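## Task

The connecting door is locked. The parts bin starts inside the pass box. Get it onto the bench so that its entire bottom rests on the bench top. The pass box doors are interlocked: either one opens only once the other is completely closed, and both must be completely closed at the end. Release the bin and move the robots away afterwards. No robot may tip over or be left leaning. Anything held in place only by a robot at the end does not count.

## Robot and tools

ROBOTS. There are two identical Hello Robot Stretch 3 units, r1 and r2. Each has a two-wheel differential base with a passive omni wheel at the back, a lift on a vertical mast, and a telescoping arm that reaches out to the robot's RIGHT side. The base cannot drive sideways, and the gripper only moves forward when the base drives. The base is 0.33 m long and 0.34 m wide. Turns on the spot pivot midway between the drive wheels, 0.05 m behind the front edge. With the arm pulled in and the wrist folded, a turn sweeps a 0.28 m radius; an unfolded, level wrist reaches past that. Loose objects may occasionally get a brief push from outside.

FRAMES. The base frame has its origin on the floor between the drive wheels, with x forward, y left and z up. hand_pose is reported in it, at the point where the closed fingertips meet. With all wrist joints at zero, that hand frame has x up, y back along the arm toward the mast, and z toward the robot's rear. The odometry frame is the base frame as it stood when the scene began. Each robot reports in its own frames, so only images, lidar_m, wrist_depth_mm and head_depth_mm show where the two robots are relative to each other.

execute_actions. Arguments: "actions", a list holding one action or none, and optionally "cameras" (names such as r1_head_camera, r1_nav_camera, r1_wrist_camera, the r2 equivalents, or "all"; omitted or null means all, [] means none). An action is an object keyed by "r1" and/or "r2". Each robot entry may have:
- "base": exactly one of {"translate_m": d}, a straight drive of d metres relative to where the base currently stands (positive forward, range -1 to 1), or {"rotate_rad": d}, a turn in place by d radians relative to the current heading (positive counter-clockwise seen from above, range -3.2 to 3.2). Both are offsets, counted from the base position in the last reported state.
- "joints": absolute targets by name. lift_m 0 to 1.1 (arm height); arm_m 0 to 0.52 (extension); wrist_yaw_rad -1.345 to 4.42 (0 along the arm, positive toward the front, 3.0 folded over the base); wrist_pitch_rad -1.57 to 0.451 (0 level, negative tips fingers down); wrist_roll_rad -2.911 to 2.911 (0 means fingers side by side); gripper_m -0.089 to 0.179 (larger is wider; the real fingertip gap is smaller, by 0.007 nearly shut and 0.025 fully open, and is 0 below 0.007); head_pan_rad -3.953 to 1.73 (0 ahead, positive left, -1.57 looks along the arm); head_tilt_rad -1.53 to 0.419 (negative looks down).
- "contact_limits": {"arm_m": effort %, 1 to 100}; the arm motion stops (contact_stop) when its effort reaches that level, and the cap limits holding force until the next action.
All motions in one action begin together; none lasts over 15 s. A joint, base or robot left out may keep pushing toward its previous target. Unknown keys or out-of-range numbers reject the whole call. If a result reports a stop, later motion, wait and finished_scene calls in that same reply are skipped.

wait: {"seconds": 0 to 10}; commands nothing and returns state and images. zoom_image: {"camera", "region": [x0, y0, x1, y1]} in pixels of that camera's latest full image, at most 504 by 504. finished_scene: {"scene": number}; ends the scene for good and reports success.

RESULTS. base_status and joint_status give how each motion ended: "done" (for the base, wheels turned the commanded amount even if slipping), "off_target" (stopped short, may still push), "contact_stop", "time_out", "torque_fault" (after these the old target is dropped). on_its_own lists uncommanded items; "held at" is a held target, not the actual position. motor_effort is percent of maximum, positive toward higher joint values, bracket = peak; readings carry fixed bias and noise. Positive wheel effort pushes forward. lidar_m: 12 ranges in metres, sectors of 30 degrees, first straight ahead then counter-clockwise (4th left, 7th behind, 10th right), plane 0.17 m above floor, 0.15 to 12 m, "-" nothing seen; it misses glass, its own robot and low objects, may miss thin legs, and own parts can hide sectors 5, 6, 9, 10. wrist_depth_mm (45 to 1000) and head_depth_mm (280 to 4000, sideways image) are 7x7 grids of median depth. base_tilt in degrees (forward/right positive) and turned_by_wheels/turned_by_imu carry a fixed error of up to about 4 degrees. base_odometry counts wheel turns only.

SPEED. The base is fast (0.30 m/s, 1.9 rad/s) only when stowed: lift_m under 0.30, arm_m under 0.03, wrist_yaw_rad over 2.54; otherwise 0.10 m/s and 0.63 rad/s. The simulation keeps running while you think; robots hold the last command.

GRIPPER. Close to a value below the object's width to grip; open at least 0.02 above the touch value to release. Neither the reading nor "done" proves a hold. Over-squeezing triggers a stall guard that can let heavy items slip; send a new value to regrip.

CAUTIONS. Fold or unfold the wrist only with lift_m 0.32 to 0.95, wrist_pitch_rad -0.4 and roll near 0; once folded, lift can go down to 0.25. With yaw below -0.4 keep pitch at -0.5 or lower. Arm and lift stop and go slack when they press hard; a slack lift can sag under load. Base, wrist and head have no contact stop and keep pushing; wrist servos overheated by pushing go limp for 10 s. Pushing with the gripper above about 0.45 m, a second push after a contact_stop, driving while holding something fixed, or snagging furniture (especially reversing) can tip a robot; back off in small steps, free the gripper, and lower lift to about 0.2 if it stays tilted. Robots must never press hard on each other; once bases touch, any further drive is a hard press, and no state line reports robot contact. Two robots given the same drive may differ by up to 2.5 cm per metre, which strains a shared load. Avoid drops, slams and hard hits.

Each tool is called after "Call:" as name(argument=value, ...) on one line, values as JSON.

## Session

Call:
execute_actions(actions=[])

Scene clock: 0.00 s.
r1.base_odometry: x=+0.000 y=+0.000 heading=+0.000 (m, m, rad; r1's odometry frame)
r1.turned_by_wheels: +0.000 (rad since the last result)
r1.turned_by_imu: +0.000 (rad since the last result)
r1.base_tilt: forward=-0.6 right=-1.3 (deg)
r1.lidar_m: 0.77 0.78 0.99 2.14 2.21 1.71 3.57 2.26 1.52 1.41 1.23 0.83
r1.head_depth_mm: 729 728 728 729 733 731 733 / 722 722 727 725 724 729 729 / 718 720 720 720 722 725 721 / 714 716 717 717 715 717 719 / 710 709 712 713 713 713 716 / 707 706 705 710 707 711 711 / 700 702 704 702 702 708 706
r1.base_status: not commanded
r1.joint_positions: lift_m=+0.474 arm_m=+0.002 wrist_yaw_rad=+2.824 wrist_pitch_rad=-0.447 wrist_roll_rad=+0.012 gripper_m=+0.037 head_pan_rad=+0.005 head_tilt_rad=-0.017
r1.joint_status: not commanded
r1.motor_effort: left_wheel=+0 right_wheel=-1 lift_m=+34 arm_m=+0 wrist_yaw_rad=+0 wrist_pitch_rad=+4 wrist_roll_rad=+0 gripper_m=+0 head_pan_rad=+0 head_tilt_rad=+2 (%)
r1.hand_pose: x=+0.0476 y=+0.0631 z=+0.4803 quat_wxyz=(+0.264, +0.709, +0.044, +0.652) (m; r1's base frame)
r1.wrist_depth_mm: - - - - - 778 609 / - - - - - 795 633 / - - - - - 858 656 / - - - - - 873 695 / 847 858 850 818 828 809 708 / 722 - 703 704 685 686 679 / 620 608 619 612 611 603 609
r2.base_odometry: x=+0.000 y=+0.000 heading=+0.000 (m, m, rad; r2's odometry frame)
r2.turned_by_wheels: +0.000 (rad since the last result)
r2.turned_by_imu: +0.000 (rad since the last result)
r2.base_tilt: forward=-1.7 right=-0.8 (deg)
r2.lidar_m: 1.94 1.32 1.23 1.25 1.56 1.45 1.47 1.88 3.09 2.22 1.35 3.31
r2.head_depth_mm: 2000 3113 3207 3219 3199 3163 2130 / 2037 3206 3371 3350 3310 3121 2109 / 2052 3224 3465 3549 3545 3076 2112 / 2057 2779 2961 3021 3124 2913 2069 / 2081 2325 2390 2450 2493 2528 2077 / 1905 1950 1985 1880 1888 2123 2013 / 1645 1681 1698 1439 1407 1757 1817
r2.base_status: not commanded
r2.joint_positions: lift_m=+0.394 arm_m=-0.002 wrist_yaw_rad=+3.059 wrist_pitch_rad=-0.353 wrist_roll_rad=-0.014 gripper_m=+0.037 head_pan_rad=+0.000 head_tilt_rad=+0.012
r2.joint_status: not commanded
r2.motor_effort: left_wheel=+0 right_wheel=+1 lift_m=+28 arm_m=+1 wrist_yaw_rad=+0 wrist_pitch_rad=+8 wrist_roll_rad=+0 gripper_m=+0 head_pan_rad=+0 head_tilt_rad=+1 (%)
r2.hand_pose: x=-0.0021 y=+0.0881 z=+0.4214 quat_wxyz=(+0.152, +0.695, +0.097, +0.696) (m; r2's base frame)
r2.wrist_depth_mm: - - - - - - 943 / - - - - - - - / - - - - - - - / - - - - - - - / 790 764 - 791 788 780 795 / 674 656 - 669 647 659 658 / 560 561 551 557 568 559 561
pictures: r1_head_camera (sideways: a quarter turn clockwise sets it upright), r1_nav_camera (sideways: a quarter turn counterclockwise sets it upright), r1_wrist_camera, r2_head_camera (sideways: a quarter turn clockwise sets it upright), r2_nav_camera (sideways: a quarter turn counterclockwise sets it upright), r2_wrist_camera
Images, in order (width x height): r1_head_camera 896x504, r1_nav_camera 672x504, r1_wrist_camera 644x364, r2_head_camera 896x504, r2_nav_camera 672x504, r2_wrist_camera 644x364.

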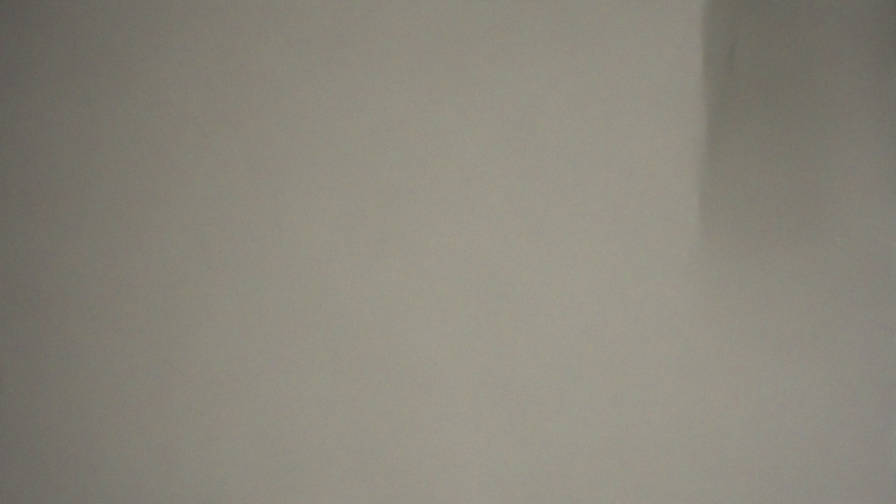

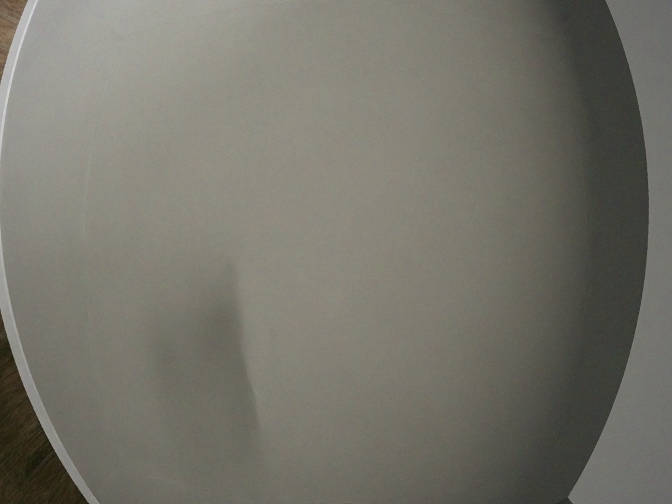

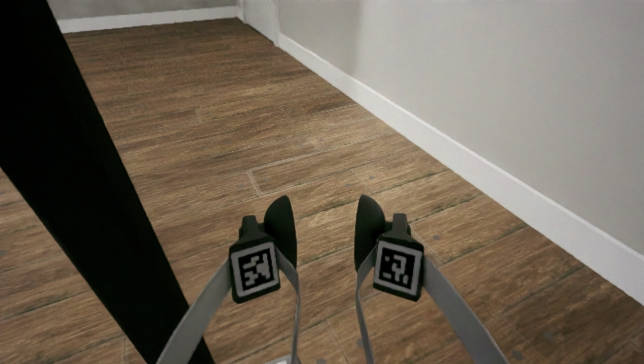

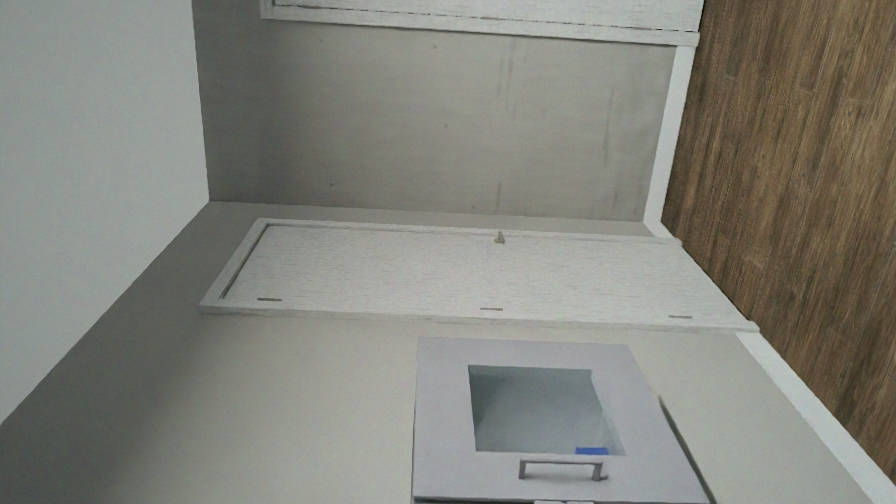

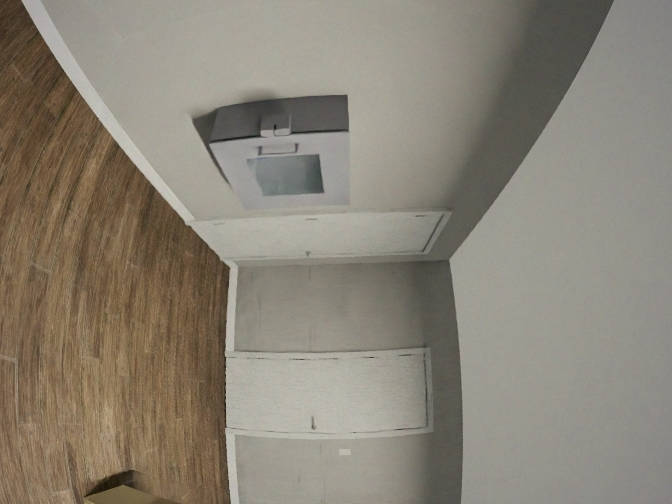

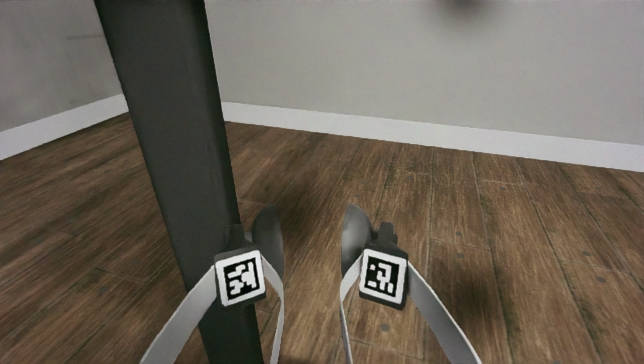

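Call:
execute_actions(actions=[{"r1":{"base":{"rotate_rad":1.85},"joints":{"lift_m":0.27,"wrist_yaw_rad":3.0,"wrist_pitch_rad":-0.4,"head_pan_rad":-0.5,"head_tilt_rad":-0.2}},"r2":{"joints":{"lift_m":0.27,"head_pan_rad":0.35,"head_tilt_rad":-0.2}}}], cameras=["r1_head_camera","r1_nav_camera","r2_head_camera"])

Scene clock: 26.67 s.
r1.base_odometry: x=+0.000 y=+0.000 heading=+1.850 (m, m, rad; r1's odometry frame)
r1.turned_by_wheels: +1.850 (rad since the last result)
r1.turned_by_imu: +1.857 (rad since the last result)
r1.base_tilt: forward=-0.6 right=-1.3 (deg)
r1.lidar_m: 3.39 1.71 2.90 3.49 1.74 1.42 1.41 0.95 0.77 0.77 0.84 1.32
r1.head_depth_mm: 1258 1270 1194 1182 1225 1275 1326 / 1482 1504 1423 1119 1190 1520 1594 / 1882 1880 1753 1071 1109 1159 1796 / 2483 2464 2177 1758 2612 1039 1808 / 3037 3106 3103 3299 3311 975 1783 / 2940 3056 845 845 870 908 1702 / 2879 2944 793 802 829 858 1696
r1.base_status: done
r1.joint_positions: lift_m=+0.270 arm_m=+0.002 wrist_yaw_rad=+2.997 wrist_pitch_rad=-0.422 wrist_roll_rad=+0.012 gripper_m=+0.037 head_pan_rad=-0.493 head_tilt_rad=-0.198
r1.joint_status: all done
r1.motor_effort: left_wheel=-3(13) right_wheel=+2(6) lift_m=+29(33) arm_m=+0(0) wrist_yaw_rad=+4(6) wrist_pitch_rad=+6(7) wrist_roll_rad=+0(0) gripper_m=+0(0) head_pan_rad=-3(31) head_tilt_rad=-1(22) (%)
r1.hand_pose: x=+0.0110 y=+0.0750 z=+0.2818 quat_wxyz=(+0.199, +0.704, +0.097, +0.675) (m; r1's base frame)
r1.wrist_depth_mm: - - - - - - - / - - - - - - - / 935 - 902 900 878 871 878 / 704 713 704 699 700 680 678 / 576 565 - 559 562 561 569 / 489 500 - - 459 476 485 / - - - - 414 410 411
r2.base_odometry: x=+0.000 y=+0.000 heading=+0.000 (m, m, rad; r2's odometry frame)
r2.turned_by_wheels: +0.000 (rad since the last result)
r2.turned_by_imu: +0.002 (rad since the last result)
r2.base_tilt: forward=-1.6 right=-0.9 (deg)
r2.lidar_m: 1.94 1.32 1.23 1.25 1.55 1.45 1.47 1.88 3.10 2.23 1.35 3.31
r2.head_depth_mm: 2181 2341 2565 2860 2930 2159 1626 / 1940 2070 2111 2421 2599 2117 1613 / 1710 1819 1802 1956 2267 2114 1611 / 1529 1627 1417 1469 1936 2001 1595 / 1389 1453 1508 1573 1721 1829 1591 / 1275 1330 1401 1468 1546 1647 1572 / 1166 1222 1282 1326 1398 1469 1501
r2.base_status: not commanded
r2.joint_positions: lift_m=+0.270 arm_m=-0.002 wrist_yaw_rad=+3.059 wrist_pitch_rad=-0.354 wrist_roll_rad=-0.014 gripper_m=+0.037 head_pan_rad=+0.343 head_tilt_rad=-0.197
r2.joint_status: all done
r2.motor_effort: left_wheel=+0(0) right_wheel=+0(0) lift_m=+19(28) arm_m=+1(1) wrist_yaw_rad=+0(1) wrist_pitch_rad=+9(8) wrist_roll_rad=+0(0) gripper_m=+0(1) head_pan_rad=+5(30) head_tilt_rad=-1(16) (%)
r2.hand_pose: x=-0.0022 y=+0.0880 z=+0.2976 quat_wxyz=(+0.153, +0.695, +0.097, +0.695) (m; r2's base frame)
r2.wrist_depth_mm: - - - - - - 927 / - - - - - - - / - - - - - - - / 770 775 762 781 750 778 781 / 626 622 - 609 630 608 615 / 510 507 - 509 513 505 507 / 443 - - - 437 429 439
pictures: r1_head_camera (sideways: a quarter turn clockwise sets it upright), r1_nav_camera (sideways: a quarter turn counterclockwise sets it upright), r2_head_camera (sideways: a quarter turn clockwise sets it upright)
Images, in order (width x height): r1_head_camera 896x504, r1_nav_camera 672x504, r2_head_camera 896x504.

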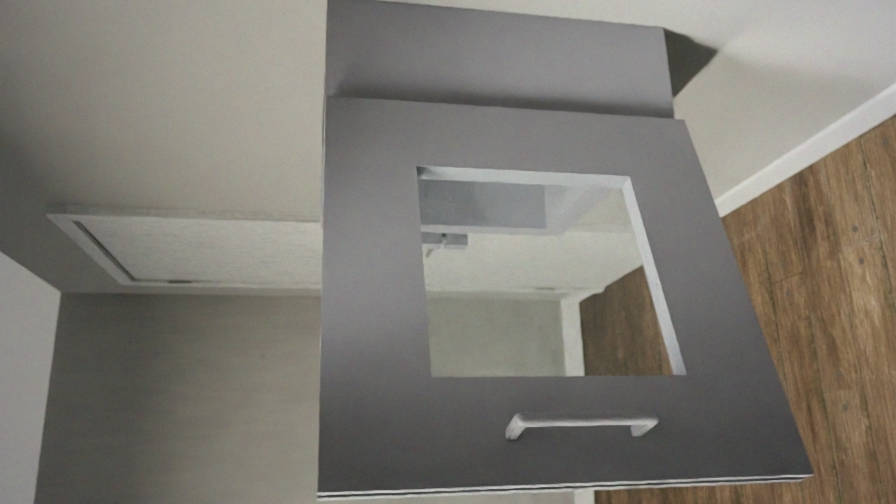

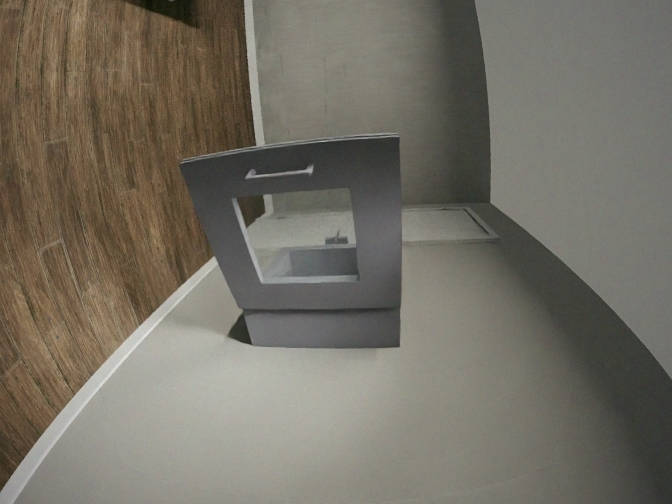

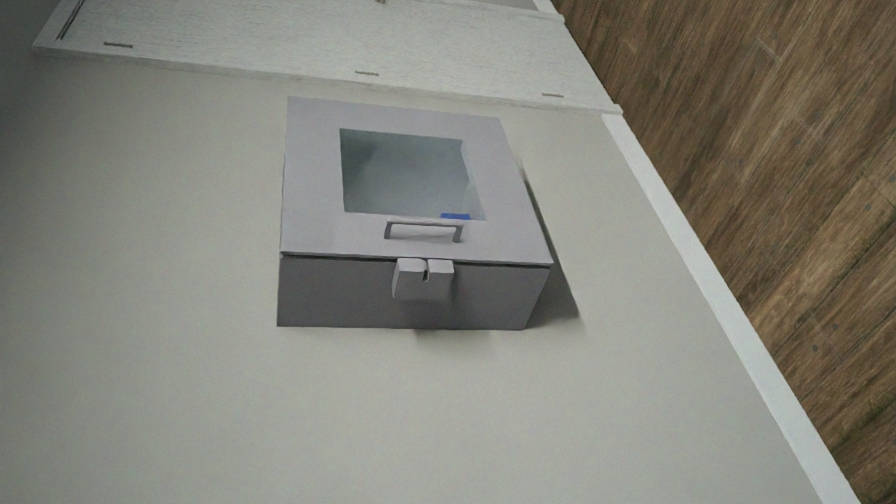

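Call:
execute_actions(actions=[{"r1":{"base":{"rotate_rad":0.08}}}], cameras=[])

Call:
execute_actions(actions=[{"r1":{"base":{"translate_m":0.6},"joints":{"head_pan_rad":-0.6,"head_tilt_rad":-0.3}}}], cameras=["r1_head_camera","r1_nav_camera"])

Scene clock: 41.60 s.
r1.base_odometry: x=+0.000 y=+0.000 heading=+1.930 (m, m, rad; r1's odometry frame)
r1.turned_by_wheels: +0.080 (rad since the last result)
r1.turned_by_imu: +0.079 (rad since the last result)
r1.base_tilt: forward=-0.7 right=-1.3 (deg)
r1.lidar_m: 3.39 1.70 2.90 2.93 1.65 1.41 1.41 0.90 0.77 0.77 0.88 1.49
r1.head_depth_mm: 1449 1467 1356 1119 1170 1423 1486 / 1785 1805 1666 1054 1090 1157 1728 / 2349 2310 2116 1691 2349 1055 1799 / 2917 3161 2922 3248 3168 993 1784 / 2982 3089 3123 862 895 932 1763 / 2916 2995 818 813 837 875 1714 / 2925 2908 3042 3171 3265 2347 1754
r1.base_status: done
r1.joint_positions: lift_m=+0.270 arm_m=+0.002 wrist_yaw_rad=+2.997 wrist_pitch_rad=-0.422 wrist_roll_rad=+0.012 gripper_m=+0.037 head_pan_rad=-0.493 head_tilt_rad=-0.198
r1.joint_status: not commanded
r1.motor_effort: left_wheel=-4(13) right_wheel=+1(5) lift_m=+29(29) arm_m=+0(0) wrist_yaw_rad=+4(3) wrist_pitch_rad=+6(6) wrist_roll_rad=+0(0) gripper_m=+0(0) head_pan_rad=-3(3) head_tilt_rad=-1(2) (%)
r1.hand_pose: x=+0.0110 y=+0.0750 z=+0.2819 quat_wxyz=(+0.199, +0.704, +0.097, +0.675) (m; r1's base frame)
r1.wrist_depth_mm: - - - - - - - / - - - - - - - / 912 - 908 893 897 864 877 / 696 696 702 694 679 686 678 / 583 570 - 560 566 558 557 / 486 497 - - 465 479 474 / 430 - - - 411 412 414
r2.base_odometry: x=+0.000 y=+0.000 heading=+0.000 (m, m, rad; r2's odometry frame)
r2.turned_by_wheels: +0.000 (rad since the last result)
r2.turned_by_imu: +0.001 (rad since the last result)
r2.base_tilt: forward=-1.7 right=-0.9 (deg)
r2.lidar_m: 1.95 1.31 1.23 1.25 1.56 1.45 1.48 1.88 3.09 2.23 1.35 3.30
r2.head_depth_mm: 2180 2362 2588 2852 2933 2144 1631 / 1940 2078 2098 2436 2569 2127 1605 / 1710 1831 1798 1962 2259 2108 1603 / 1529 1624 1416 1479 1943 1995 1586 / 1389 1471 1502 1571 1726 1836 1578 / 1270 1339 1397 1477 1551 1641 1580 / 1167 1223 1282 1337 1399 1473 1507
r2.base_status: not commanded
r2.joint_positions: lift_m=+0.270 arm_m=-0.002 wrist_yaw_rad=+3.059 wrist_pitch_rad=-0.354 wrist_roll_rad=-0.014 gripper_m=+0.037 head_pan_rad=+0.343 head_tilt_rad=-0.197
r2.joint_status: not commanded
r2.motor_effort: left_wheel=+0(0) right_wheel=+0(1) lift_m=+18(19) arm_m=+0(0) wrist_yaw_rad=+0(0) wrist_pitch_rad=+8(9) wrist_roll_rad=+0(0) gripper_m=+1(0) head_pan_rad=+5(5) head_tilt_rad=-1(1) (%)
r2.hand_pose: x=-0.0022 y=+0.0880 z=+0.2976 quat_wxyz=(+0.153, +0.695, +0.097, +0.695) (m; r2's base frame)
r2.wrist_depth_mm: - - - - - - 929 / - - - - - - - / - - - - - - - / 773 795 783 766 780 764 771 / 611 619 - 614 613 613 625 / 500 502 - 514 508 507 515 / 441 - - - 437 431 430
pictures: none
No camera images: the call's "cameras" was empty. Leave "cameras" out to get every camera's image.

Scene clock: 45.23 s.
r1.base_odometry: x=-0.211 y=+0.562 heading=+1.930 (m, m, rad; r1's odometry frame)
r1.turned_by_wheels: +0.000 (rad since the last result)
r1.turned_by_imu: +0.003 (rad since the last result)
r1.base_tilt: forward=-0.6 right=-1.2 (deg)
r1.lidar_m: 2.79 1.22 1.23 3.43 2.33 1.99 1.91 1.07 0.91 0.91 1.04 1.77
r1.head_depth_mm: 1428 1446 293 313 337 361 316 / 1654 1687 - 288 306 328 356 / 2040 2111 - 287 292 310 328 / 2494 2614 2709 2883 2645 1966 1550 / 2450 2578 2722 2848 2778 2021 1591 / 2364 2493 2580 2750 2772 2032 1597 / 2329 2413 2516 2663 2740 2002 1575
r1.base_status: done
r1.joint_positions: lift_m=+0.270 arm_m=+0.002 wrist_yaw_rad=+2.998 wrist_pitch_rad=-0.422 wrist_roll_rad=+0.012 gripper_m=+0.037 head_pan_rad=-0.593 head_tilt_rad=-0.297
r1.joint_status: all done
r1.motor_effort: left_wheel=-3(11) right_wheel=+2(6) lift_m=+29(30) arm_m=-1(0) wrist_yaw_rad=+3(3) wrist_pitch_rad=+6(6) wrist_roll_rad=+0(0) gripper_m=+0(0) head_pan_rad=-3(13) head_tilt_rad=-2(17) (%)
r1.hand_pose: x=+0.0109 y=+0.0751 z=+0.2819 quat_wxyz=(+0.198, +0.704, +0.097, +0.675) (m; r1's base frame)
r1.wrist_depth_mm: - - - - - - - / - - - - - - - / 887 - 890 890 874 856 875 / 714 697 715 684 694 689 704 / 570 571 - 571 563 567 571 / 484 500 - - 472 478 473 / 436 - - - 411 414 410
r2.base_odometry: x=+0.000 y=+0.000 heading=+0.000 (m, m, rad; r2's odometry frame)
r2.turned_by_wheels: +0.000 (rad since the last result)
r2.turned_by_imu: +0.000 (rad since the last result)
r2.base_tilt: forward=-1.6 right=-1.1 (deg)
r2.lidar_m: 1.95 1.31 1.23 1.25 1.55 1.45 1.48 1.88 3.10 2.22 1.35 3.29
r2.head_depth_mm: 2208 2378 2600 2851 2971 2139 1618 / 1934 2070 2086 2422 2594 2129 1613 / 1712 1813 1794 1962 2257 2105 1595 / 1538 1626 1415 1467 1936 2010 1602 / 1391 1465 1508 1579 1717 1825 1579 / 1275 1332 1401 1477 1554 1641 1572 / 1172 1224 1275 1338 1398 1483 1502
r2.base_status: not commanded
r2.joint_positions: lift_m=+0.270 arm_m=-0.002 wrist_yaw_rad=+3.059 wrist_pitch_rad=-0.354 wrist_roll_rad=-0.014 gripper_m=+0.037 head_pan_rad=+0.343 head_tilt_rad=-0.197
r2.joint_status: not commanded
r2.motor_effort: left_wheel=+0(0) right_wheel=+1(0) lift_m=+19(18) arm_m=+1(0) wrist_yaw_rad=+0(0) wrist_pitch_rad=+8(8) wrist_roll_rad=+0(0) gripper_m=+0(0) head_pan_rad=+4(5) head_tilt_rad=-1(1) (%)
r2.hand_pose: x=-0.0022 y=+0.0880 z=+0.2976 quat_wxyz=(+0.153, +0.695, +0.097, +0.695) (m; r2's base frame)
r2.wrist_depth_mm: - - - - - - 940 / - - - - - - - / - - - - - - - / 777 783 791 775 770 775 782 / 616 612 - 611 626 613 619 / 509 511 - 510 507 508 512 / 436 - - - 430 435 432
pictures: r1_head_camera (sideways: a quarter turn clockwise sets it upright), r1_nav_camera (sideways: a quarter turn counterclockwise sets it upright)
Images, in order (width x height): r1_head_camera 896x504, r1_nav_camera 672x504.

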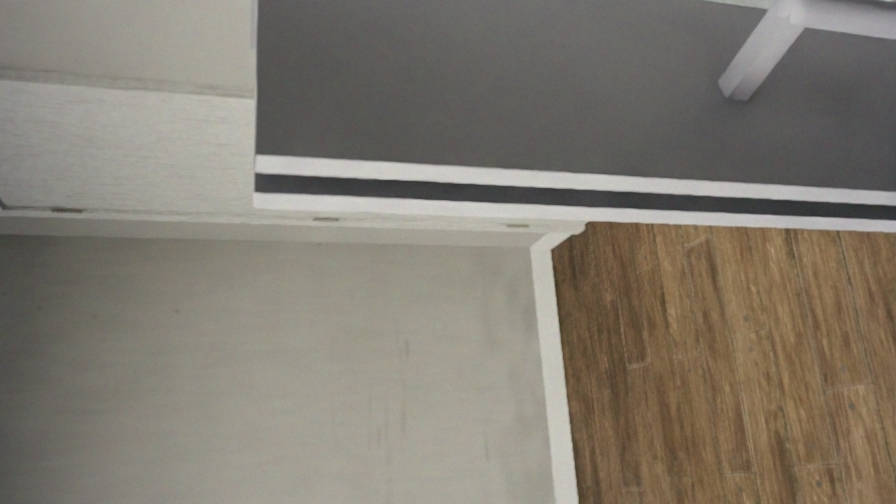

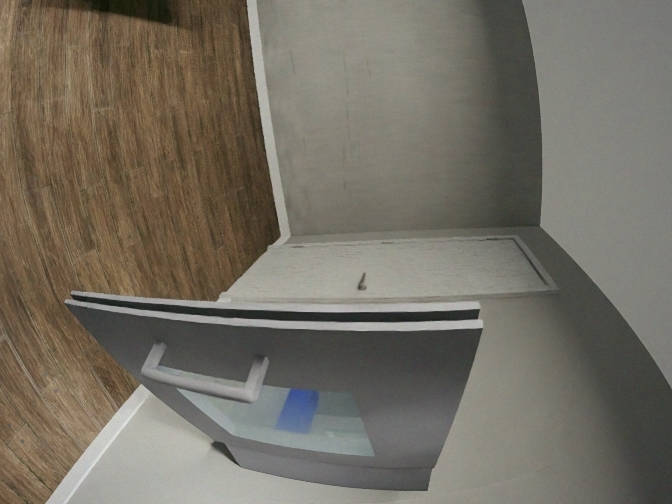

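Call:
execute_actions(actions=[{"r1":{"base":{"translate_m":0.6},"joints":{"head_pan_rad":-1.6,"head_tilt_rad":-0.4}}}], cameras=["r1_head_camera","r1_nav_camera"])

Scene clock: 56.23 s.
r1.base_odometry: x=-0.421 y=+1.124 heading=+1.929 (m, m, rad; r1's odometry frame)
r1.turned_by_wheels: +0.000 (rad since the last result)
r1.turned_by_imu: +0.003 (rad since the last result)
r1.base_tilt: forward=-0.6 right=-1.2 (deg)
r1.lidar_m: 2.21 1.14 0.90 3.28 3.00 2.57 2.19 1.24 1.06 1.06 1.21 2.03
r1.head_depth_mm: 857 878 1248 873 878 1181 1282 / 875 904 3343 1391 1018 1220 1324 / 897 928 - 1430 1020 1263 1345 / 926 958 1438 1247 1059 1315 1400 / 942 979 1224 1246 1062 1358 1429 / 970 904 972 1020 1059 1405 1457 / 1002 1044 927 977 1342 1464 1455
r1.base_status: done
r1.joint_positions: lift_m=+0.270 arm_m=+0.002 wrist_yaw_rad=+2.998 wrist_pitch_rad=-0.422 wrist_roll_rad=+0.012 gripper_m=+0.037 head_pan_rad=-1.593 head_tilt_rad=-0.395
r1.joint_status: all done
r1.motor_effort: left_wheel=-4(10) right_wheel=+1(6) lift_m=+29(29) arm_m=+0(0) wrist_yaw_rad=+3(3) wrist_pitch_rad=+6(6) wrist_roll_rad=+0(0) gripper_m=+1(1) head_pan_rad=-3(38) head_tilt_rad=-3(15) (%)
r1.hand_pose: x=+0.0109 y=+0.0751 z=+0.2819 quat_wxyz=(+0.198, +0.704, +0.097, +0.675) (m; r1's base frame)
r1.wrist_depth_mm: - - - - - - - / - - - - - - - / 889 - 877 890 873 892 897 / 706 708 693 685 697 696 687 / 568 571 - 573 566 565 561 / 486 507 - - 467 475 471 / 432 - - - 415 412 415
r2.base_odometry: x=+0.000 y=+0.000 heading=+0.000 (m, m, rad; r2's odometry frame)
r2.turned_by_wheels: +0.000 (rad since the last result)
r2.turned_by_imu: +0.001 (rad since the last result)
r2.base_tilt: forward=-1.6 right=-0.9 (deg)
r2.lidar_m: 1.95 1.31 1.23 1.25 1.55 1.45 1.48 1.88 3.09 2.23 1.35 3.30
r2.head_depth_mm: 2186 2369 2592 2826 2982 2150 1623 / 1933 2072 2096 2427 2578 2113 1609 / 1715 1822 1798 1955 2257 2106 1602 / 1538 1632 1423 1464 1958 2005 1600 / 1390 1465 1507 1569 1711 1828 1587 / 1266 1335 1401 1471 1554 1644 1579 / 1171 1222 1282 1336 1401 1479 1501
r2.base_status: not commanded
r2.joint_positions: lift_m=+0.270 arm_m=-0.002 wrist_yaw_rad=+3.059 wrist_pitch_rad=-0.354 wrist_roll_rad=-0.014 gripper_m=+0.037 head_pan_rad=+0.343 head_tilt_rad=-0.197
r2.joint_status: not commanded
r2.motor_effort: left_wheel=+0(0) right_wheel=+0(0) lift_m=+18(19) arm_m=+0(0) wrist_yaw_rad=+0(0) wrist_pitch_rad=+9(9) wrist_roll_rad=+0(0) gripper_m=+1(1) head_pan_rad=+6(3) head_tilt_rad=-1(2) (%)
r2.hand_pose: x=-0.0022 y=+0.0880 z=+0.2976 quat_wxyz=(+0.153, +0.695, +0.097, +0.695) (m; r2's base frame)
r2.wrist_depth_mm: - - - - - - 907 / - - - - - - - / - - - - - - - / 760 790 778 781 777 763 763 / 622 621 - 616 610 614 607 / 504 512 - 501 513 508 510 / 439 - - - 435 434 436
pictures: r1_head_camera (sideways: a quarter turn clockwise sets it upright), r1_nav_camera (sideways: a quarter turn counterclockwise sets it upright)
Images, in order (width x height): r1_head_camera 896x504, r1_nav_camera 672x504.

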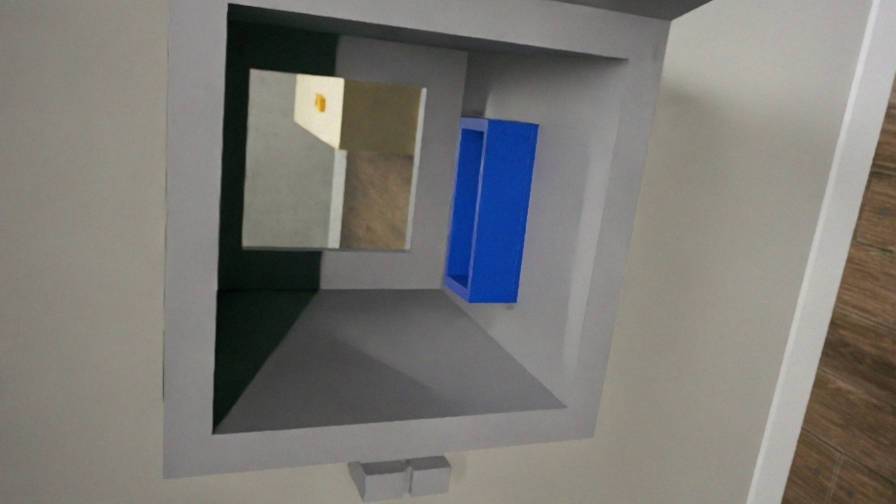

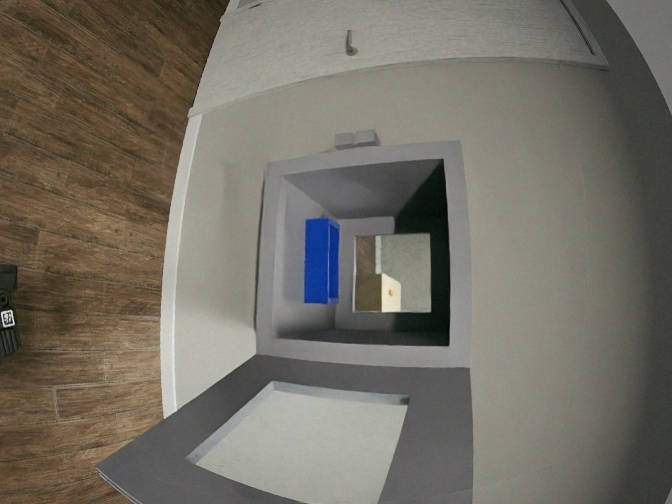

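Call:
execute_actions(actions=[{"r1":{"base":{"rotate_rad":-1.43}}}], cameras=[])

Call:
execute_actions(actions=[{"r1":{"base":{"translate_m":0.605}}}], cameras=[])

Call:
execute_actions(actions=[{"r1":{"base":{"rotate_rad":1.18},"joints":{"lift_m":0.5,"head_tilt_rad":-0.7}}}], cameras=["r1_head_camera","r1_nav_camera"])

Scene clock: 80.03 s.
r1.base_odometry: x=-0.421 y=+1.124 heading=+0.500 (m, m, rad; r1's odometry frame)
r1.turned_by_wheels: -1.430 (rad since the last result)
r1.turned_by_imu: -1.433 (rad since the last result)
r1.base_tilt: forward=-0.6 right=-1.2 (deg)
r1.lidar_m: 1.07 1.35 2.21 2.24 1.40 0.91 3.32 2.78 2.57 1.73 1.14 1.05
r1.head_depth_mm: 2145 2278 2408 2529 2384 1820 1465 / 2218 2335 2490 2627 2380 1809 1462 / 2317 2468 2614 2773 2395 1805 1461 / 2146 2286 2473 2637 2381 1801 1455 / 1797 1904 2015 2142 2157 1807 1453 / 1538 1618 1702 1798 1895 1793 1456 / 1350 1419 1482 1554 1599 413 443
r1.base_status: done
r1.joint_positions: lift_m=+0.270 arm_m=+0.002 wrist_yaw_rad=+2.998 wrist_pitch_rad=-0.422 wrist_roll_rad=+0.012 gripper_m=+0.037 head_pan_rad=-1.593 head_tilt_rad=-0.396
r1.joint_status: not commanded
r1.motor_effort: left_wheel=+4(15) right_wheel=-2(5) lift_m=+30(30) arm_m=+0(1) wrist_yaw_rad=+3(3) wrist_pitch_rad=+6(6) wrist_roll_rad=+0(0) gripper_m=+0(0) head_pan_rad=-3(3) head_tilt_rad=-3(3) (%)
r1.hand_pose: x=+0.0109 y=+0.0751 z=+0.2819 quat_wxyz=(+0.198, +0.704, +0.097, +0.675) (m; r1's base frame)
r1.wrist_depth_mm: 939 - - - - - - / 945 - - - - - - / 890 - 889 886 885 893 862 / 695 703 695 702 688 699 681 / 573 571 - 566 567 564 561 / 479 493 - - 469 479 474 / 438 - - - 414 416 410
r2.base_odometry: x=+0.000 y=+0.000 heading=+0.000 (m, m, rad; r2's odometry frame)
r2.turned_by_wheels: +0.000 (rad since the last result)
r2.turned_by_imu: +0.002 (rad since the last result)
r2.base_tilt: forward=-1.7 right=-0.9 (deg)
r2.lidar_m: 1.94 1.32 1.23 1.25 1.55 1.45 1.47 1.88 3.09 2.23 1.35 3.30
r2.head_depth_mm: 2189 2353 2593 2830 2952 2140 1634 / 1941 2082 2094 2408 2557 2113 1610 / 1714 1825 1803 1961 2231 2101 1609 / 1540 1619 1422 1460 1949 1986 1603 / 1394 1463 1508 1580 1731 1824 1577 / 1270 1328 1397 1468 1557 1636 1578 / 1171 1224 1281 1338 1406 1480 1498
r2.base_status: not commanded
r2.joint_positions: lift_m=+0.270 arm_m=-0.002 wrist_yaw_rad=+3.059 wrist_pitch_rad=-0.354 wrist_roll_rad=-0.014 gripper_m=+0.037 head_pan_rad=+0.343 head_tilt_rad=-0.197
r2.joint_status: not commanded
r2.motor_effort: left_wheel=+0(0) right_wheel=+1(1) lift_m=+18(18) arm_m=+1(0) wrist_yaw_rad=+0(0) wrist_pitch_rad=+8(8) wrist_roll_rad=+0(0) gripper_m=+0(0) head_pan_rad=+4(3) head_tilt_rad=-1(1) (%)
r2.hand_pose: x=-0.0022 y=+0.0880 z=+0.2976 quat_wxyz=(+0.153, +0.695, +0.097, +0.695) (m; r2's base frame)
r2.wrist_depth_mm: - - - - - - 873 / - - - - - - - / - - - - - - - / 767 788 782 775 782 786 768 / 613 633 - 620 629 609 629 / 508 507 - 510 506 506 510 / 442 - - - 433 434 436
pictures: none
No camera images: the call's "cameras" was empty. Leave "cameras" out to get every camera's image.

Scene clock: 83.80 s.
r1.base_odometry: x=+0.110 y=+1.414 heading=+0.500 (m, m, rad; r1's odometry frame)
r1.turned_by_wheels: +0.000 (rad since the last result)
r1.turned_by_imu: +0.004 (rad since the last result)
r1.base_tilt: forward=-0.6 right=-1.3 (deg)
r1.lidar_m: 0.51 0.64 1.30 1.99 2.52 1.47 3.89 3.06 2.81 0.81 0.54 0.50
r1.head_depth_mm: 2275 324 339 2776 2360 1812 1481 / 1625 328 344 2096 2261 1815 1460 / 1229 332 348 1469 1824 1755 1460 / 994 336 352 381 420 458 500 / 837 341 357 384 414 450 492 / 721 345 361 390 421 457 502 / 628 350 367 389 417 444 469
r1.base_status: done
r1.joint_positions: lift_m=+0.270 arm_m=+0.002 wrist_yaw_rad=+2.998 wrist_pitch_rad=-0.422 wrist_roll_rad=+0.012 gripper_m=+0.037 head_pan_rad=-1.593 head_tilt_rad=-0.396
r1.joint_status: not commanded
r1.motor_effort: left_wheel=+3(16) right_wheel=-2(4) lift_m=+30(30) arm_m=+0(0) wrist_yaw_rad=+3(3) wrist_pitch_rad=+6(6) wrist_roll_rad=+0(0) gripper_m=+1(0) head_pan_rad=-3(3) head_tilt_rad=-3(3) (%)
r1.hand_pose: x=+0.0109 y=+0.0751 z=+0.2819 quat_wxyz=(+0.198, +0.704, +0.097, +0.675) (m; r1's base frame)
r1.wrist_depth_mm: - - - - - - 830 / - - - - - - 794 / 911 - 898 885 874 872 790 / 706 688 694 687 700 681 672 / 573 569 - 567 563 572 551 / 485 498 - - 464 471 473 / 431 - - - 414 413 415
r2.base_odometry: x=+0.000 y=+0.000 heading=+0.000 (m, m, rad; r2's odometry frame)
r2.turned_by_wheels: +0.000 (rad since the last result)
r2.turned_by_imu: +0.000 (rad since the last result)
r2.base_tilt: forward=-1.6 right=-0.9 (deg)
r2.lidar_m: 1.95 1.32 1.23 1.25 1.56 1.45 1.48 1.89 3.10 2.23 1.35 3.30
r2.head_depth_mm: 2194 2370 2599 2822 2926 2154 1632 / 1939 2086 2091 2412 2588 2128 1620 / 1716 1831 1799 1956 2254 2093 1600 / 1526 1629 1414 1461 1941 2001 1596 / 1395 1459 1506 1578 1717 1831 1585 / 1270 1330 1398 1473 1557 1635 1580 / 1174 1218 1275 1342 1398 1472 1499
r2.base_status: not commanded
r2.joint_positions: lift_m=+0.270 arm_m=-0.002 wrist_yaw_rad=+3.059 wrist_pitch_rad=-0.354 wrist_roll_rad=-0.014 gripper_m=+0.037 head_pan_rad=+0.343 head_tilt_rad=-0.197
r2.joint_status: not commanded
r2.motor_effort: left_wheel=+0(0) right_wheel=+1(0) lift_m=+18(19) arm_m=+0(0) wrist_yaw_rad=+0(0) wrist_pitch_rad=+8(9) wrist_roll_rad=+0(0) gripper_m=+0(0) head_pan_rad=+5(5) head_tilt_rad=-1(1) (%)
r2.hand_pose: x=-0.0022 y=+0.0880 z=+0.2976 quat_wxyz=(+0.153, +0.695, +0.097, +0.695) (m; r2's base frame)
r2.wrist_depth_mm: - - - - - - 936 / - - - - - - - / - - - - - - - / 773 788 781 763 791 810 759 / 615 611 - 608 612 608 621 / 514 507 - 506 512 508 508 / 436 - - - 432 426 437
pictures: none
No camera images: the call's "cameras" was empty. Leave "cameras" out to get every camera's image.

Scene clock: 86.73 s.
r1.base_odometry: x=+0.110 y=+1.414 heading=+1.680 (m, m, rad; r1's odometry frame)
r1.turned_by_wheels: +1.180 (rad since the last result)
r1.turned_by_imu: +1.186 (rad since the last result)
r1.base_tilt: forward=-0.7 right=-1.3 (deg)
r1.lidar_m: 1.97 2.05 1.53 1.46 3.97 2.91 1.92 0.71 0.52 0.50 0.52 0.72
r1.head_depth_mm: 728 788 857 840 682 587 547 / - 3649 2602 762 663 589 550 / - 2493 2614 763 662 588 558 / - 2481 2608 757 661 590 1042 / - 3621 938 758 663 590 1055 / 726 789 875 829 682 588 1066 / 653 662 670 681 664 589 1071
r1.base_status: done
r1.joint_positions: lift_m=+0.500 arm_m=+0.002 wrist_yaw_rad=+2.998 wrist_pitch_rad=-0.422 wrist_roll_rad=+0.012 gripper_m=+0.037 head_pan_rad=-1.593 head_tilt_rad=-0.692
r1.joint_status: all done
r1.motor_effort: left_wheel=-3(13) right_wheel=+2(5) lift_m=+39(39) arm_m=+0(0) wrist_yaw_rad=+3(3) wrist_pitch_rad=+6(6) wrist_roll_rad=+0(0) gripper_m=+0(1) head_pan_rad=-3(3) head_tilt_rad=-5(31) (%)
r1.hand_pose: x=+0.0109 y=+0.0751 z=+0.5117 quat_wxyz=(+0.198, +0.704, +0.097, +0.675) (m; r1's base frame)
r1.wrist_depth_mm: - - - - - - - / - - - - - - - / - - - - - - - / - - - - - - - / 875 895 - 876 922 870 884 / 766 762 - 745 712 742 745 / 672 658 647 650 649 648 651
r2.base_odometry: x=+0.000 y=+0.000 heading=+0.000 (m, m, rad; r2's odometry frame)
r2.turned_by_wheels: +0.000 (rad since the last result)
r2.turned_by_imu: +0.000 (rad since the last result)
r2.base_tilt: forward=-1.8 right=-0.9 (deg)
r2.lidar_m: 1.95 1.32 1.23 1.24 1.56 1.45 1.47 1.88 3.10 2.22 1.35 3.29
r2.head_depth_mm: 2173 2359 2593 2853 2934 2132 1623 / 1933 2082 2094 2420 2579 2134 1613 / 1713 1817 1797 1952 2251 2114 1611 / 1534 1628 1414 1470 1947 2015 1592 / 1390 1467 1504 1567 1729 1827 1574 / 1270 1335 1398 1470 1547 1647 1569 / 1172 1224 1282 1335 1404 1471 1505
r2.base_status: not commanded
r2.joint_positions: lift_m=+0.270 arm_m=-0.002 wrist_yaw_rad=+3.059 wrist_pitch_rad=-0.354 wrist_roll_rad=-0.014 gripper_m=+0.037 head_pan_rad=+0.343 head_tilt_rad=-0.197
r2.joint_status: not commanded
r2.motor_effort: left_wheel=+0(0) right_wheel=+0(1) lift_m=+19(19) arm_m=+1(1) wrist_yaw_rad=+0(1) wrist_pitch_rad=+8(9) wrist_roll_rad=+0(0) gripper_m=+1(0) head_pan_rad=+4(4) head_tilt_rad=-1(1) (%)
r2.hand_pose: x=-0.0022 y=+0.0880 z=+0.2976 quat_wxyz=(+0.153, +0.695, +0.097, +0.695) (m; r2's base frame)
r2.wrist_depth_mm: - - - - - - 907 / - - - - - - - / - - - - - - - / 772 765 775 781 784 766 770 / 629 627 - 616 614 625 606 / 504 497 - 515 506 507 513 / 441 - - - 434 438 441
pictures: r1_head_camera (sideways: a quarter turn clockwise sets it upright), r1_nav_camera (sideways: a quarter turn counterclockwise sets it upright)
Images, in order (width x height): r1_head_camera 896x504, r1_nav_camera 672x504.

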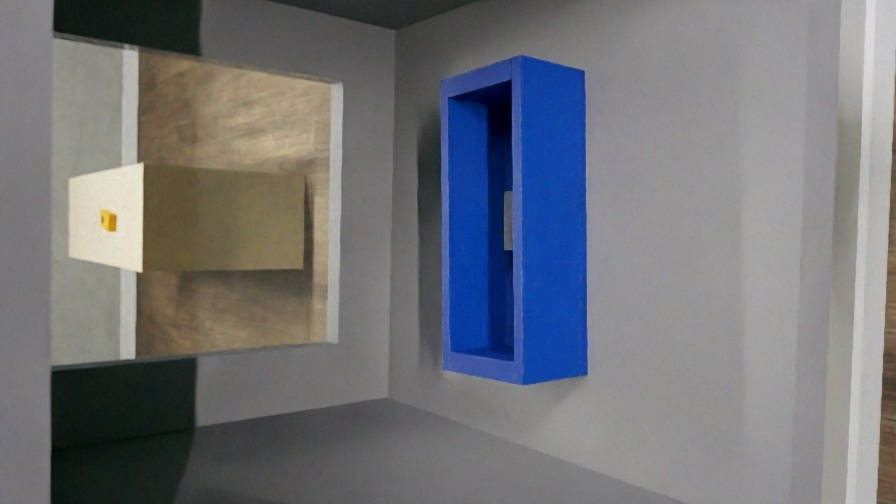

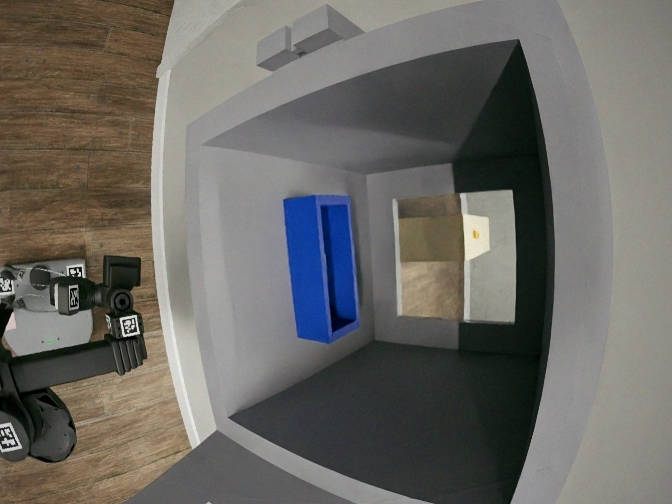

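Call:
execute_actions(actions=[{"r1":{"base":{"translate_m":0.045},"joints":{"lift_m":0.96,"wrist_yaw_rad":1.57,"wrist_pitch_rad":-1.57,"wrist_roll_rad":0.0,"gripper_m":0.179,"arm_m":0.03}}}], cameras=["r1_head_camera","r1_nav_camera","r1_wrist_camera"])

Scene clock: 103.43 s.
r1.base_odometry: x=+0.105 y=+1.458 heading=+1.679 (m, m, rad; r1's odometry frame)
r1.turned_by_wheels: +0.000 (rad since the last result)
r1.turned_by_imu: -0.001 (rad since the last result)
r1.base_tilt: forward=-0.5 right=-1.3 (deg)
r1.lidar_m: 1.93 2.01 1.52 1.47 3.99 2.96 1.92 0.70 0.52 0.50 0.52 0.72
r1.head_depth_mm: - 3563 901 - - - 1089 / - 3702 2634 915 - - - / 3049 2481 2592 886 - - 1076 / - 2501 2610 759 658 605 1118 / 739 818 901 829 663 603 - / 710 753 771 782 677 589 1066 / 529 534 540 548 556 558 1077
r1.base_status: done
r1.joint_positions: lift_m=+0.960 arm_m=+0.030 wrist_yaw_rad=+1.574 wrist_pitch_rad=-1.563 wrist_roll_rad=+0.004 gripper_m=+0.179 head_pan_rad=-1.593 head_tilt_rad=-0.692
r1.joint_status: all done
r1.motor_effort: left_wheel=-4(6) right_wheel=+2(4) lift_m=+38(42) arm_m=+3(6) wrist_yaw_rad=-5(8) wrist_pitch_rad=-2(6) wrist_roll_rad=-1(1) gripper_m=+1(90) head_pan_rad=-3(3) head_tilt_rad=-5(5) (%)
r1.hand_pose: x=-0.0434 y=-0.1750 z=+0.8421 quat_wxyz=(+0.707, +0.707, -0.003, +0.002) (m; r1's base frame)
r1.wrist_depth_mm: 922 908 924 923 936 236 234 / 935 964 938 942 950 242 243 / 984 - - - 995 251 252 / - - - - - 258 258 / - - - - - 265 267 / - - - - - 274 277 / - - - - - 285 287
r2.base_odometry: x=+0.000 y=+0.000 heading=+0.000 (m, m, rad; r2's odometry frame)
r2.turned_by_wheels: +0.000 (rad since the last result)
r2.turned_by_imu: +0.001 (rad since the last result)
r2.base_tilt: forward=-1.7 right=-1.1 (deg)
r2.lidar_m: 1.95 1.32 1.23 1.25 1.56 1.45 1.48 1.88 3.10 2.22 1.35 3.30
r2.head_depth_mm: 2194 2379 2577 2871 2951 2143 1637 / 1941 2073 2106 2422 2605 2137 1623 / 1714 1826 1795 1966 2270 2109 1602 / 1534 1627 1411 1472 1952 2000 1585 / 1390 1462 1508 1579 1718 1830 1587 / 1277 1338 1396 1465 1544 1645 1576 / 1168 1220 1279 1333 1395 1474 1510
r2.base_status: not commanded
r2.joint_positions: lift_m=+0.270 arm_m=-0.002 wrist_yaw_rad=+3.059 wrist_pitch_rad=-0.354 wrist_roll_rad=-0.014 gripper_m=+0.037 head_pan_rad=+0.343 head_tilt_rad=-0.197
r2.joint_status: not commanded
r2.motor_effort: left_wheel=+0(0) right_wheel=+0(1) lift_m=+19(20) arm_m=+0(1) wrist_yaw_rad=+0(0) wrist_pitch_rad=+8(8) wrist_roll_rad=+0(0) gripper_m=+0(0) head_pan_rad=+4(5) head_tilt_rad=-1(1) (%)
r2.hand_pose: x=-0.0022 y=+0.0880 z=+0.2976 quat_wxyz=(+0.153, +0.695, +0.097, +0.695) (m; r2's base frame)
r2.wrist_depth_mm: - - - - - - 932 / - - - - - - - / - - - - - - - / 781 746 758 761 768 769 767 / 623 612 - 617 620 613 622 / 506 513 - 522 511 518 507 / 443 - - - 437 433 435
pictures: r1_head_camera (sideways: a quarter turn clockwise sets it upright), r1_nav_camera (sideways: a quarter turn counterclockwise sets it upright), r1_wrist_camera
Images, in order (width x height): r1_head_camera 896x504, r1_nav_camera 672x504, r1_wrist_camera 644x364.

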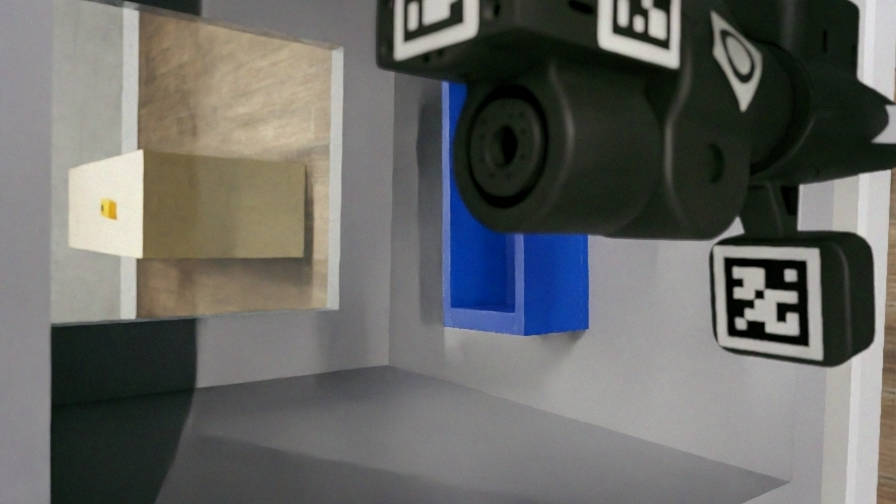

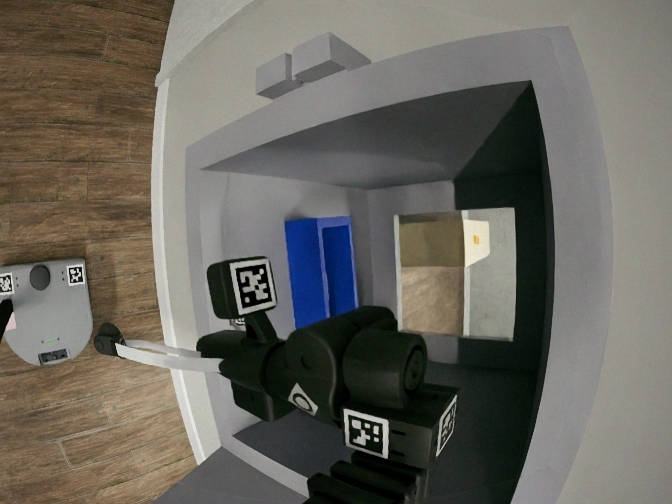

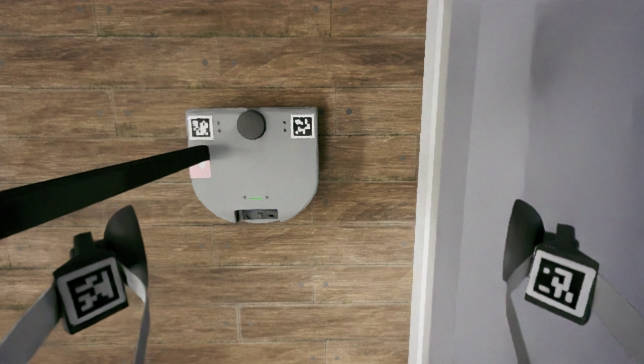

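Call:
execute_actions(actions=[{"r1":{"joints":{"lift_m":0.985,"arm_m":0.385,"head_tilt_rad":-0.5},"contact_limits":{"arm_m":14}}}], cameras=["r1_head_camera","r1_wrist_camera"])

Scene clock: 111.30 s.
r1.base_odometry: x=+0.105 y=+1.458 heading=+1.679 (m, m, rad; r1's odometry frame)
r1.turned_by_wheels: +0.000 (rad since the last result)
r1.turned_by_imu: +0.000 (rad since the last result)
r1.base_tilt: forward=-0.6 right=-1.1 (deg)
r1.lidar_m: 1.93 2.01 1.53 1.47 3.99 2.95 1.92 0.70 0.52 0.50 0.52 0.72
r1.head_depth_mm: 386 - - 911 861 635 571 / 387 - 3875 2693 859 634 572 / 387 - - - 856 640 571 / 390 - 2739 1804 860 631 570 / 391 - 840 923 856 630 570 / 390 - 777 793 802 683 569 / 392 - 544 551 558 567 542
r1.base_status: not commanded
r1.joint_positions: lift_m=+0.985 arm_m=+0.385 wrist_yaw_rad=+1.572 wrist_pitch_rad=-1.563 wrist_roll_rad=+0.004 gripper_m=+0.179 head_pan_rad=-1.593 head_tilt_rad=-0.507
r1.joint_status: all done
r1.motor_effort: left_wheel=-4(4) right_wheel=+2(2) lift_m=+39(39) arm_m=+3(0) wrist_yaw_rad=-3(5) wrist_pitch_rad=-2(2) wrist_roll_rad=-2(1) gripper_m=+1(1) head_pan_rad=-3(3) head_tilt_rad=+3(25) (%)
r1.contact_limits: arm_m 14 (drawing in: default 21, maximum 35; extending or still: default 29, maximum 48)
r1.hand_pose: x=-0.0434 y=-0.5299 z=+0.8671 quat_wxyz=(+0.707, +0.707, -0.004, +0.002) (m; r1's base frame)
r1.wrist_depth_mm: 256 255 254 193 186 258 256 / 263 263 263 252 242 264 265 / 273 270 270 258 253 271 278 / 279 279 279 266 244 282 285 / - 285 288 247 247 289 293 / - 300 297 283 276 301 303 / - 311 309 291 280 313 321
r2.base_odometry: x=+0.000 y=+0.000 heading=+0.000 (m, m, rad; r2's odometry frame)
r2.turned_by_wheels: +0.000 (rad since the last result)
r2.turned_by_imu: +0.001 (rad since the last result)
r2.base_tilt: forward=-1.7 right=-0.9 (deg)
r2.lidar_m: 1.94 1.31 1.23 1.25 1.56 1.45 1.48 1.88 3.10 2.23 1.35 3.29
r2.head_depth_mm: 2191 2365 2582 2857 2905 2132 1629 / 1934 2076 2122 2430 2600 2129 1605 / 1713 1824 1802 1959 2255 2098 1600 / 1536 1619 1424 1467 1930 2008 1594 / 1387 1458 1501 1574 1727 1830 1583 / 1269 1342 1402 1477 1540 1644 1575 / 1177 1219 1279 1335 1405 1480 1502
r2.base_status: not commanded
r2.joint_positions: lift_m=+0.270 arm_m=-0.002 wrist_yaw_rad=+3.059 wrist_pitch_rad=-0.354 wrist_roll_rad=-0.014 gripper_m=+0.037 head_pan_rad=+0.343 head_tilt_rad=-0.197
r2.joint_status: not commanded
r2.motor_effort: left_wheel=+0(0) right_wheel=+0(0) lift_m=+19(19) arm_m=+1(1) wrist_yaw_rad=-1(0) wrist_pitch_rad=+9(9) wrist_roll_rad=+0(0) gripper_m=+1(0) head_pan_rad=+5(3) head_tilt_rad=-1(2) (%)
r2.hand_pose: x=-0.0022 y=+0.0880 z=+0.2976 quat_wxyz=(+0.153, +0.695, +0.097, +0.695) (m; r2's base frame)
r2.wrist_depth_mm: - - - - - - 925 / - - - - - - - / - - - - - - - / 782 782 754 781 795 765 766 / 613 612 - 617 616 616 617 / 513 505 - 514 507 515 512 / 442 - - - 427 435 430
pictures: r1_head_camera (sideways: a quarter turn clockwise sets it upright), r1_wrist_camera
Images, in order (width x height): r1_head_camera 896x504, r1_wrist_camera 644x364.

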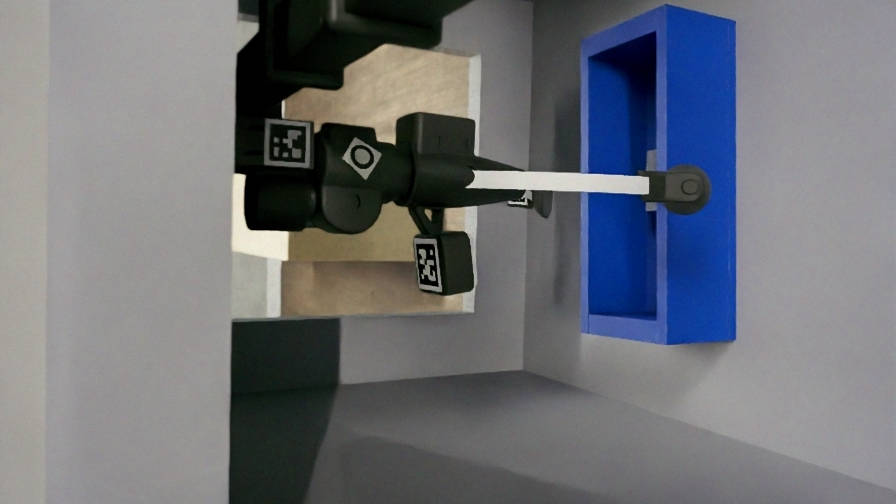

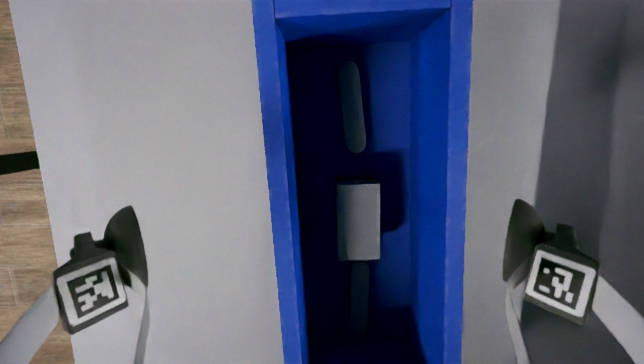

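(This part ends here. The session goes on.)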